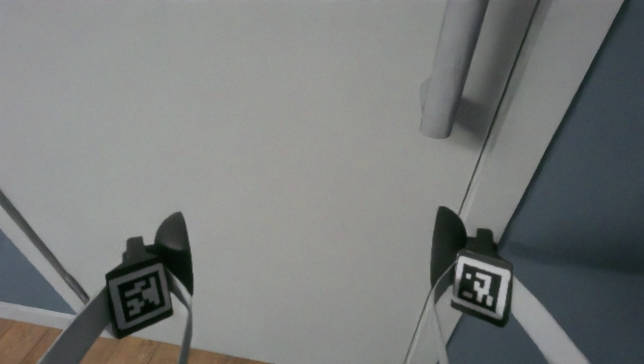

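Emit:
execute_actions(
  actions=[
    {"r1":{"base":{"rotate_rad":-0.08},"joints":{"arm_m":0.005,"wrist_pitch_rad":-0.35,"lift_m":0.94}}},
  ],
  cameras=[],
)

Emit:
execute_actions(
  actions=[
    {"r1":{"base":{"translate_m":-0.22}}},
  ],
  cameras=["r1_wrist_camera"],
)

Emit:
execute_actions(
  actions=[
    {"r1":{"joints":{"gripper_m":-0.05}}},
  ],
  cameras=["r1_wrist_camera"],
)

Emit:
execute_actions(
  actions=[
    {"r1":{"base":{"translate_m":0.15}}},
  ],
  cameras=["r1_wrist_camera","r1_nav_camera"],
)

Scene clock: 257.03 s.
r1.base_odometry: x=-4.329 y=-5.130 heading=-2.352 (m, m, rad; r1's odometry frame)
r1.turned_by_wheels: -0.080 (rad since the last result)
r1.turned_by_imu: -0.080 (rad since the last result)
r1.base_tilt: forward=+0.9 right=+1.3 (deg)
r1.lidar_m: 1.69 1.57 1.73 1.59 0.88 0.57 0.51 0.53 0.66 1.34 2.55 2.86
r1.head_depth_mm: 419 474 547 658 - - 1067 / 420 497 592 705 - - 1113 / 439 495 586 745 - 1189 1142 / 479 559 670 776 - 1235 1159 / 502 592 712 - - 1259 1131 / 530 628 750 - - 1267 1086 / 559 669 807 - - - -
r1.base_status: done
r1.joint_positions: lift_m=+0.940 arm_m=+0.005 wrist_yaw_rad=-1.298 wrist_pitch_rad=-0.370 wrist_roll_rad=-0.004 gripper_m=+0.120 head_pan_rad=-2.593 head_tilt_rad=-0.889
r1.joint_status: all done
r1.motor_effort: left_wheel=+1(4) right_wheel=-2(5) lift_m=+35(37) arm_m=-4(4) wrist_yaw_rad=-1(3) wrist_pitch_rad=+9(10) wrist_roll_rad=-1(1) gripper_m=+1(0) head_pan_rad=-4(4) head_tilt_rad=-7(6) (%)
r1.hand_pose: x=-0.2432 y=-0.2121 z=+0.9638 quat_wxyz=(+0.476, -0.315, -0.631, -0.525) (m; r1's base frame)
r1.wrist_depth_mm: 375 365 352 342 324 319 321 / 408 392 379 371 348 342 342 / 442 428 416 399 376 374 370 / 492 474 453 442 417 407 403 / 544 527 506 492 471 447 435 / 606 - 562 546 524 491 483 / 702 688 642 624 580 568 536
r2.base_odometry: x=+1.587 y=-0.388 heading=+1.556 (m, m, rad; r2's odometry frame)
r2.turned_by_wheels: +0.000 (rad since the last result)
r2.turned_by_imu: +0.000 (rad since the last result)
r2.base_tilt: forward=-1.6 right=+3.2 (deg)
r2.lidar_m: 1.58 2.53 2.80 1.91 1.16 1.02 1.03 1.22 1.36 1.36 1.62 2.13
r2.head_depth_mm: 1782 1605 318 1332 1294 1165 1096 / 1697 1710 299 342 1274 1185 1091 / 1850 1692 327 333 1290 1193 - / 1908 1705 1514 1363 1293 1198 - / 1932 1713 1556 1407 1287 1194 - / 1941 1708 1542 1405 1292 1190 1119 / 1931 1720 1556 1409 1298 1198 1114
r2.base_status: not commanded
r2.joint_positions: lift_m=+0.900 arm_m=+0.005 wrist_yaw_rad=+1.898 wrist_pitch_rad=-0.028 wrist_roll_rad=-0.007 gripper_m=+0.104 head_pan_rad=-0.007 head_tilt_rad=-1.086
r2.joint_status: not commanded
r2.on_its_own: gripper_m is held at +0.103, not at your +0.090, by its stall guard, which is not easing now
r2.motor_effort: left_wheel=-3(2) right_wheel=+3(3) lift_m=+49(49) arm_m=-4(4) wrist_yaw_rad=+2(2) wrist_pitch_rad=+9(9) wrist_roll_rad=+0(0) gripper_m=-20(21) head_pan_rad=+2(3) head_tilt_rad=-7(7) (%)
r2.hand_pose: x=+0.2206 y=-0.0683 z=+1.0072 quat_wxyz=(+0.422, +0.579, -0.402, +0.571) (m; r2's base frame)
r2.wrist_depth_mm: - - - - - - - / - - - - - - - / - - - 151 - - - / - - 172 130 170 - - / - 138 182 161 177 - - / - 141 177 140 153 - - / - - 153 150 156 - -
r3.base_odometry: x=-1.135 y=-4.228 heading=+1.605 (m, m, rad; r3's odometry frame)
r3.turned_by_wheels: +0.000 (rad since the last result)
r3.turned_by_imu: +0.001 (rad since the last result)
r3.base_tilt: forward=+0.1 right=+0.1 (deg)
r3.lidar_m: 0.76 0.25 0.18 0.17 0.18 0.91 1.25 1.37 1.48 1.39 1.41 1.28
r3.head_depth_mm: 1374 1338 1297 1296 1260 1243 1223 / 1355 1335 1307 1286 1265 1234 1206 / 1364 1334 1310 1286 - 1225 1214 / 1356 1324 1297 1274 - 1221 1208 / 1352 1320 1293 1268 - - 1197 / 1239 1160 1082 1019 923 - 1205 / 706 682 657 630 603 1204 1196
r3.base_status: not commanded
r3.joint_positions: lift_m=+0.310 arm_m=-0.002 wrist_yaw_rad=+3.041 wrist_pitch_rad=-0.492 wrist_roll_rad=+0.002 gripper_m=+0.037 head_pan_rad=+0.001 head_tilt_rad=-1.490
r3.joint_status: not commanded
r3.motor_effort: left_wheel=+4(3) right_wheel=-5(5) lift_m=+32(32) arm_m=-3(2) wrist_yaw_rad=-1(2) wrist_pitch_rad=+10(9) wrist_roll_rad=-1(0) gripper_m=+0(0) head_pan_rad=+1(0) head_tilt_rad=-6(7) (%)
r3.hand_pose: x=+0.0003 y=+0.0708 z=+0.3064 quat_wxyz=(+0.207, +0.694, +0.138, +0.676) (m; r3's base frame)
r3.wrist_depth_mm: 584 - 190 195 205 214 225 / 646 661 206 215 227 238 250 / 678 725 232 240 253 267 282 / 691 687 258 269 288 304 323 / 571 573 - 306 328 356 382 / 485 501 - - 397 423 469 / 436 - - - 428 441 442
pictures: none
No camera images: the call's "cameras" was empty. Leave "cameras" out to get every camera's image.

Scene clock: 260.53 s.
r1.base_odometry: x=-4.174 y=-4.974 heading=-2.352 (m, m, rad; r1's odometry frame)
r1.turned_by_wheels: +0.000 (rad since the last result)
r1.turned_by_imu: +0.000 (rad since the last result)
r1.base_tilt: forward=+0.9 right=+1.4 (deg)
r1.lidar_m: 1.79 1.79 1.70 1.56 0.51 0.33 0.29 0.30 0.39 0.78 2.57 3.09
r1.head_depth_mm: - - 308 369 - - 999 / - - 311 377 - - 1030 / - 297 344 403 - 898 1057 / - 310 371 432 - 1011 1154 / 290 325 339 - - 1089 1130 / - 364 412 - - 1223 1091 / 311 372 449 - - - -
r1.base_status: done
r1.joint_positions: lift_m=+0.940 arm_m=+0.005 wrist_yaw_rad=-1.298 wrist_pitch_rad=-0.370 wrist_roll_rad=-0.004 gripper_m=+0.120 head_pan_rad=-2.593 head_tilt_rad=-0.889
r1.joint_status: not commanded
r1.motor_effort: left_wheel=+0(1) right_wheel=-2(6) lift_m=+35(35) arm_m=-4(4) wrist_yaw_rad=-2(1) wrist_pitch_rad=+9(9) wrist_roll_rad=-1(1) gripper_m=+0(0) head_pan_rad=-3(3) head_tilt_rad=-6(6) (%)
r1.hand_pose: x=-0.2432 y=-0.2121 z=+0.9638 quat_wxyz=(+0.476, -0.315, -0.631, -0.525) (m; r1's base frame)
r1.wrist_depth_mm: 158 155 152 73 139 141 126 / 172 168 163 79 151 150 134 / 189 184 178 86 164 161 145 / 207 201 195 95 181 172 157 / 233 224 216 105 200 179 175 / 265 - 242 119 225 191 200 / 303 297 277 135 251 225 228
r2.base_odometry: x=+1.587 y=-0.388 heading=+1.556 (m, m, rad; r2's odometry frame)
r2.turned_by_wheels: +0.000 (rad since the last result)
r2.turned_by_imu: +0.000 (rad since the last result)
r2.base_tilt: forward=-1.6 right=+3.2 (deg)
r2.lidar_m: 1.79 2.53 2.80 1.91 1.16 1.02 1.03 1.22 1.36 1.36 1.61 1.85
r2.head_depth_mm: 1768 1606 318 1329 1289 1169 1094 / 1796 1705 298 342 1278 1182 1101 / 1909 1714 327 333 1282 1195 - / 1891 1712 1520 1362 1281 1194 - / 1924 1719 1537 1401 1284 1192 - / 1936 1709 1556 1411 1291 1188 1115 / 1934 1715 1552 1414 1290 1199 1112
r2.base_status: not commanded
r2.joint_positions: lift_m=+0.900 arm_m=+0.005 wrist_yaw_rad=+1.898 wrist_pitch_rad=-0.028 wrist_roll_rad=-0.007 gripper_m=+0.104 head_pan_rad=-0.007 head_tilt_rad=-1.086
r2.joint_status: not commanded
r2.on_its_own: gripper_m is held at +0.103, not at your +0.090, by its stall guard, which is not easing now
r2.motor_effort: left_wheel=-2(3) right_wheel=+2(2) lift_m=+50(49) arm_m=-4(4) wrist_yaw_rad=+2(2) wrist_pitch_rad=+9(9) wrist_roll_rad=+0(0) gripper_m=-19(20) head_pan_rad=+3(3) head_tilt_rad=-7(6) (%)
r2.hand_pose: x=+0.2206 y=-0.0683 z=+1.0072 quat_wxyz=(+0.422, +0.579, -0.402, +0.571) (m; r2's base frame)
r2.wrist_depth_mm: - - - - - - - / - - - - - - - / - - - 152 - - - / - - 171 131 170 - - / - 138 182 161 177 - - / - 141 177 141 153 - - / - - 153 150 156 - -
r3.base_odometry: x=-1.135 y=-4.228 heading=+1.605 (m, m, rad; r3's odometry frame)
r3.turned_by_wheels: +0.000 (rad since the last result)
r3.turned_by_imu: +0.001 (rad since the last result)
r3.base_tilt: forward=+0.1 right=+0.0 (deg)
r3.lidar_m: 0.76 0.25 0.18 0.17 0.18 0.91 1.25 1.36 1.49 1.39 1.41 1.28
r3.head_depth_mm: 1372 1335 1313 1289 1268 1241 1218 / 1371 1341 1308 1285 1264 1237 1220 / 1346 1334 1308 1291 - 1223 1214 / 1350 1316 1306 1284 - 1231 1201 / 1354 1321 1296 1265 - - 1205 / 1233 1155 1080 1016 927 - 1195 / 708 681 656 632 603 1215 1197
r3.base_status: not commanded
r3.joint_positions: lift_m=+0.310 arm_m=-0.002 wrist_yaw_rad=+3.041 wrist_pitch_rad=-0.492 wrist_roll_rad=+0.002 gripper_m=+0.037 head_pan_rad=+0.001 head_tilt_rad=-1.490
r3.joint_status: not commanded
r3.motor_effort: left_wheel=+3(3) right_wheel=-4(5) lift_m=+32(32) arm_m=-2(2) wrist_yaw_rad=-1(2) wrist_pitch_rad=+9(10) wrist_roll_rad=-1(0) gripper_m=+0(0) head_pan_rad=+0(0) head_tilt_rad=-7(6) (%)
r3.hand_pose: x=+0.0003 y=+0.0708 z=+0.3064 quat_wxyz=(+0.207, +0.694, +0.138, +0.676) (m; r3's base frame)
r3.wrist_depth_mm: 589 - 188 196 206 214 224 / 647 659 207 216 226 240 250 / 688 721 229 240 253 268 285 / 687 686 260 272 286 307 324 / 569 573 - 307 328 358 384 / 486 500 - - 394 428 476 / 437 - - - 427 436 439
pictures: r1_wrist_camera
camera_calibration (this result's frames):
r1_wrist_camera: T_world_to_cam=[[-0.235097, 0.971882, -0.0132371, 0.159113], [0.511608, 0.112155, -0.851868, 1.00113], [-0.82643, -0.207043, -0.52359, 0.424265], [0, 0, 0, 1]] pos_world=[-0.124154, -0.17908, 1.07708]
Images, in order (width x height): r1_wrist_camera 644x364.

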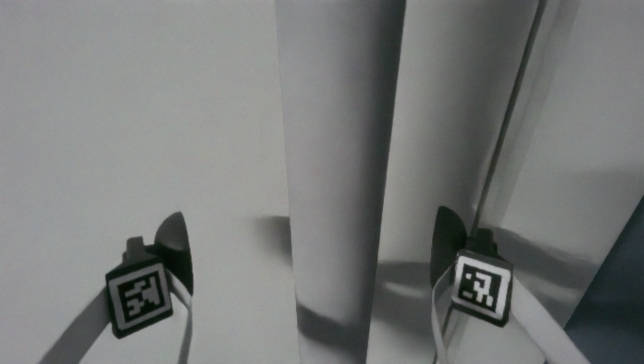

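Scene clock: 262.73 s.
r1.base_odometry: x=-4.174 y=-4.974 heading=-2.352 (m, m, rad; r1's odometry frame)
r1.turned_by_wheels: +0.000 (rad since the last result)
r1.turned_by_imu: -0.001 (rad since the last result)
r1.base_tilt: forward=+0.9 right=+1.3 (deg)
r1.lidar_m: 1.79 1.79 1.69 1.56 0.51 0.33 0.29 0.30 0.38 0.79 2.59 3.07
r1.head_depth_mm: - - 308 369 - - 1004 / - - 311 377 - - 1034 / - 297 345 405 - 897 1056 / - 310 372 434 - 1009 1158 / 291 325 359 - - 1093 1128 / - 364 412 - - 1211 1089 / 311 373 448 - - - -
r1.base_status: not commanded
r1.joint_positions: lift_m=+0.940 arm_m=+0.005 wrist_yaw_rad=-1.324 wrist_pitch_rad=-0.370 wrist_roll_rad=-0.004 gripper_m=-0.048 head_pan_rad=-2.593 head_tilt_rad=-0.889
r1.joint_status: all done
r1.on_its_own: wrist_yaw_rad is at rest, and its effort (+28) is outside its rest range (-12 to +12)
r1.motor_effort: left_wheel=-1(1) right_wheel=+0(2) lift_m=+35(35) arm_m=+0(5) wrist_yaw_rad=+28(30) wrist_pitch_rad=+9(9) wrist_roll_rad=-2(1) gripper_m=-38(97) head_pan_rad=-3(4) head_tilt_rad=-6(7) (%)
r1.hand_pose: x=-0.2446 y=-0.2062 z=+0.9638 quat_wxyz=(+0.470, -0.323, -0.627, -0.531) (m; r1's base frame)
r1.wrist_depth_mm: 155 152 147 73 143 140 127 / 168 164 161 79 154 148 137 / 184 180 175 86 168 158 148 / 202 198 192 94 184 169 162 / 225 220 212 105 199 183 183 / 256 247 - 117 - 201 211 / 291 281 275 135 254 225 237
r2.base_odometry: x=+1.587 y=-0.388 heading=+1.556 (m, m, rad; r2's odometry frame)
r2.turned_by_wheels: +0.000 (rad since the last result)
r2.turned_by_imu: +0.000 (rad since the last result)
r2.base_tilt: forward=-1.6 right=+3.2 (deg)
r2.lidar_m: 1.79 2.53 2.80 1.91 1.16 1.02 1.03 1.22 1.36 1.36 1.61 1.85
r2.head_depth_mm: 1789 1608 318 1338 1289 1169 1091 / 1802 1722 299 343 1285 1181 1099 / 1889 1689 327 333 1272 1193 - / 1908 1709 1520 1366 1287 1199 - / 1935 1722 1549 1404 1292 1191 - / 1924 1711 1556 1406 1299 1190 1123 / 1936 1715 1549 1416 1295 1200 1120
r2.base_status: not commanded
r2.joint_positions: lift_m=+0.900 arm_m=+0.005 wrist_yaw_rad=+1.898 wrist_pitch_rad=-0.028 wrist_roll_rad=-0.007 gripper_m=+0.104 head_pan_rad=-0.007 head_tilt_rad=-1.086
r2.joint_status: not commanded
r2.on_its_own: gripper_m is held at +0.103, not at your +0.090, by its stall guard, which is not easing now
r2.motor_effort: left_wheel=-2(3) right_wheel=+3(2) lift_m=+49(49) arm_m=-4(4) wrist_yaw_rad=+2(2) wrist_pitch_rad=+9(9) wrist_roll_rad=+0(0) gripper_m=-21(20) head_pan_rad=+3(3) head_tilt_rad=-7(7) (%)
r2.hand_pose: x=+0.2206 y=-0.0683 z=+1.0072 quat_wxyz=(+0.422, +0.579, -0.402, +0.571) (m; r2's base frame)
r2.wrist_depth_mm: - - - - - - - / - - - - - - - / - - - 152 - - - / - - 171 131 169 - - / - 138 182 161 176 - - / - 140 177 140 153 - - / - - 153 150 156 - -
r3.base_odometry: x=-1.135 y=-4.228 heading=+1.605 (m, m, rad; r3's odometry frame)
r3.turned_by_wheels: +0.000 (rad since the last result)
r3.turned_by_imu: +0.001 (rad since the last result)
r3.base_tilt: forward=+0.1 right=+0.1 (deg)
r3.lidar_m: 0.77 0.25 0.18 0.17 0.18 0.91 1.25 1.36 1.48 1.39 1.41 1.28
r3.head_depth_mm: 1369 1341 1310 1294 1272 1240 1224 / 1355 1335 1312 1284 1264 1234 1216 / 1352 1335 1296 1281 - 1233 1207 / 1358 1322 1290 1274 - 1224 1209 / 1341 1331 1294 1276 - - 1204 / 1243 1163 1081 1016 925 - 1201 / 708 680 655 631 605 1216 1194
r3.base_status: not commanded
r3.joint_positions: lift_m=+0.310 arm_m=-0.002 wrist_yaw_rad=+3.041 wrist_pitch_rad=-0.492 wrist_roll_rad=+0.002 gripper_m=+0.037 head_pan_rad=+0.001 head_tilt_rad=-1.490
r3.joint_status: not commanded
r3.motor_effort: left_wheel=+4(3) right_wheel=-4(5) lift_m=+32(32) arm_m=-3(2) wrist_yaw_rad=-2(1) wrist_pitch_rad=+9(9) wrist_roll_rad=+0(0) gripper_m=+0(0) head_pan_rad=+0(0) head_tilt_rad=-7(6) (%)
r3.hand_pose: x=+0.0003 y=+0.0708 z=+0.3064 quat_wxyz=(+0.207, +0.694, +0.138, +0.676) (m; r3's base frame)
r3.wrist_depth_mm: 590 - 190 196 205 214 225 / 653 658 206 216 228 238 251 / 691 724 232 240 253 268 282 / 688 680 258 269 286 307 325 / 563 579 - 309 329 354 382 / 490 498 - - 394 424 475 / 439 - - - 429 438 432
pictures: r1_wrist_camera
camera_calibration (this result's frames):
r1_wrist_camera: T_world_to_cam=[[-0.210557, 0.977492, -0.0132235, 0.160168], [0.514524, 0.0993093, -0.851706, 0.999058], [-0.831222, -0.186136, -0.523854, 0.427646], [0, 0, 0, 1]] pos_world=[-0.124846, -0.176178, 1.07704]
Images, in order (width x height): r1_wrist_camera 644x364.

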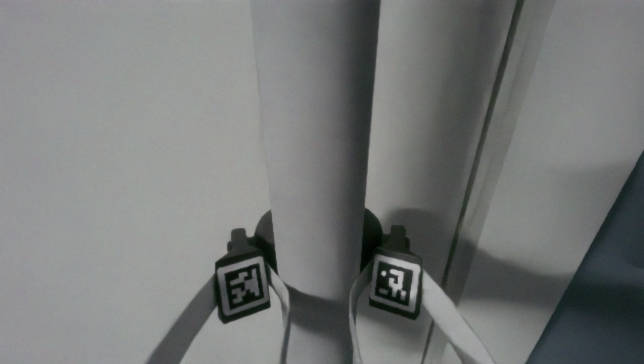

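Scene clock: 265.53 s.
r1.base_odometry: x=-4.280 y=-5.081 heading=-2.353 (m, m, rad; r1's odometry frame)
r1.turned_by_wheels: -0.001 (rad since the last result)
r1.turned_by_imu: -0.214 (rad since the last result)
r1.base_tilt: forward=+0.8 right=+1.4 (deg)
r1.lidar_m: 2.80 1.76 1.97 1.61 0.83 0.42 0.34 0.33 0.38 0.60 2.52 2.78
r1.head_depth_mm: - 302 353 432 - - 1072 / - 298 352 441 - - 1105 / - 309 365 433 - 1065 1143 / 290 324 388 451 - 1050 - / 293 329 379 - - 1058 1119 / - - 318 - - 1075 1089 / 303 352 413 - - - -
r1.base_status: done
r1.joint_positions: lift_m=+0.940 arm_m=+0.005 wrist_yaw_rad=-1.289 wrist_pitch_rad=-0.353 wrist_roll_rad=-0.007 gripper_m=-0.035 head_pan_rad=-2.595 head_tilt_rad=-0.894
r1.joint_status: not commanded
r1.on_its_own: gripper_m is held at -0.036, not at your -0.050, by its stall guard, which is still easing; right_wheel is at rest, and its effort (+19) is outside its rest range (-18 to +18); wrist_yaw_rad is at rest, and its effort (-13) is outside its rest range (-12 to +12)
r1.motor_effort: left_wheel=+0(14) right_wheel=+19(56) lift_m=+52(53) arm_m=-6(7) wrist_yaw_rad=-13(32) wrist_pitch_rad=+2(10) wrist_roll_rad=+1(2) gripper_m=-29(38) head_pan_rad=-2(4) head_tilt_rad=-4(6) (%)
r1.hand_pose: x=-0.2444 y=-0.2147 z=+0.9671 quat_wxyz=(+0.484, -0.317, -0.629, -0.519) (m; r1's base frame)
r1.wrist_depth_mm: 141 143 143 77 154 147 150 / 151 153 155 83 167 158 169 / 162 166 167 90 180 170 190 / 175 180 184 98 195 186 210 / 192 196 198 108 211 207 233 / 210 217 - 119 228 240 263 / 234 240 254 138 267 282 300
r2.base_odometry: x=+1.587 y=-0.388 heading=+1.556 (m, m, rad; r2's odometry frame)
r2.turned_by_wheels: +0.000 (rad since the last result)
r2.turned_by_imu: +0.000 (rad since the last result)
r2.base_tilt: forward=-1.6 right=+3.3 (deg)
r2.lidar_m: 1.76 2.53 2.80 1.91 1.16 1.03 1.02 1.22 1.36 1.36 1.61 2.13
r2.head_depth_mm: 1787 1609 319 1339 1295 1165 1097 / 1769 1734 299 342 1280 1183 1096 / 1865 1693 326 333 1284 1185 - / 1917 1707 1520 1362 1283 1190 - / 1930 1713 1543 1409 1297 1188 - / 1941 1700 1543 1412 1295 1196 1124 / 1919 1733 1562 1413 1303 1203 1110
r2.base_status: not commanded
r2.joint_positions: lift_m=+0.900 arm_m=+0.005 wrist_yaw_rad=+1.898 wrist_pitch_rad=-0.028 wrist_roll_rad=-0.007 gripper_m=+0.104 head_pan_rad=-0.007 head_tilt_rad=-1.086
r2.joint_status: not commanded
r2.on_its_own: gripper_m is held at +0.103, not at your +0.090, by its stall guard, which is not easing now
r2.motor_effort: left_wheel=-2(2) right_wheel=+3(3) lift_m=+50(49) arm_m=-4(4) wrist_yaw_rad=+2(2) wrist_pitch_rad=+9(9) wrist_roll_rad=+0(0) gripper_m=-21(21) head_pan_rad=+3(3) head_tilt_rad=-6(7) (%)
r2.hand_pose: x=+0.2206 y=-0.0683 z=+1.0072 quat_wxyz=(+0.422, +0.579, -0.402, +0.571) (m; r2's base frame)
r2.wrist_depth_mm: - - - - - - - / - - - - - - - / - - - 152 - - - / - - 171 131 169 - - / - 138 182 161 177 - - / - 140 177 140 153 - - / - - 153 150 157 - -
r3.base_odometry: x=-1.135 y=-4.228 heading=+1.605 (m, m, rad; r3's odometry frame)
r3.turned_by_wheels: +0.000 (rad since the last result)
r3.turned_by_imu: +0.001 (rad since the last result)
r3.base_tilt: forward=+0.1 right=+0.0 (deg)
r3.lidar_m: 0.76 0.25 0.18 0.17 0.18 0.91 1.25 1.36 1.49 1.39 1.41 1.28
r3.head_depth_mm: 1366 1344 1322 1288 1261 1245 1222 / 1361 1329 1321 1281 1265 1234 1220 / 1361 1329 1307 1274 - 1225 1215 / 1363 1331 1298 1281 - 1220 1206 / 1348 1324 1296 1266 - - 1208 / 1242 1155 1082 1020 926 - 1202 / 709 680 655 630 604 1208 1199
r3.base_status: not commanded
r3.joint_positions: lift_m=+0.310 arm_m=-0.002 wrist_yaw_rad=+3.041 wrist_pitch_rad=-0.492 wrist_roll_rad=+0.002 gripper_m=+0.037 head_pan_rad=+0.001 head_tilt_rad=-1.490
r3.joint_status: not commanded
r3.motor_effort: left_wheel=+4(3) right_wheel=-4(4) lift_m=+32(32) arm_m=-2(2) wrist_yaw_rad=-1(1) wrist_pitch_rad=+9(9) wrist_roll_rad=-1(0) gripper_m=+0(1) head_pan_rad=+1(1) head_tilt_rad=-6(7) (%)
r3.hand_pose: x=+0.0003 y=+0.0708 z=+0.3064 quat_wxyz=(+0.207, +0.694, +0.138, +0.676) (m; r3's base frame)
r3.wrist_depth_mm: 596 - 188 196 204 214 224 / 639 658 206 215 227 237 250 / 688 717 230 241 255 269 282 / 683 685 261 270 287 304 328 / 562 573 - 310 329 357 388 / 488 500 - - 393 421 469 / 435 - - - 422 438 442
pictures: r1_nav_camera (sideways: a quarter turn counterclockwise sets it upright), r1_wrist_camera
camera_calibration (this result's frames):
r1_nav_camera: T_world_to_cam=[[-0.606618, -0.44172, 0.660983, -0.816712], [-0.586182, 0.810172, 0.00345028, 0.0526454], [-0.537034, -0.385363, -0.750393, 0.933716], [0, 0, 0, 1]] pos_world=[0.0368652, -0.0435896, 1.2403]
r1_wrist_camera: T_world_to_cam=[[-0.245093, 0.969437, -0.0109995, 0.156316], [0.496303, 0.115713, -0.860404, 1.01008], [-0.832835, -0.216338, -0.509494, 0.407212], [0, 0, 0, 1]] pos_world=[-0.123854, -0.180322, 1.07827]
Images, in order (width x height): r1_nav_camera 672x504, r1_wrist_camera 644x364.

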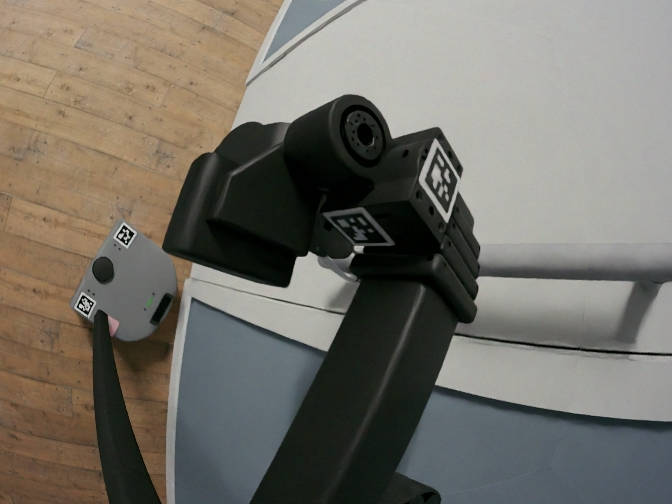

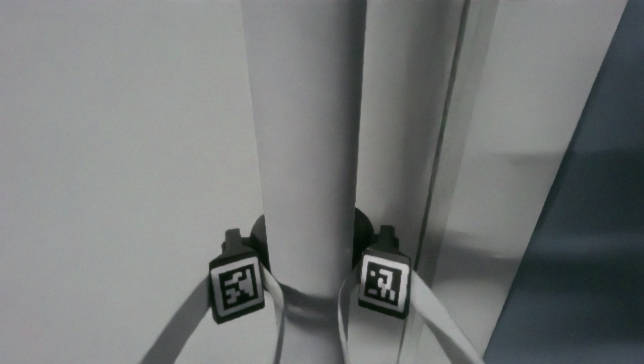

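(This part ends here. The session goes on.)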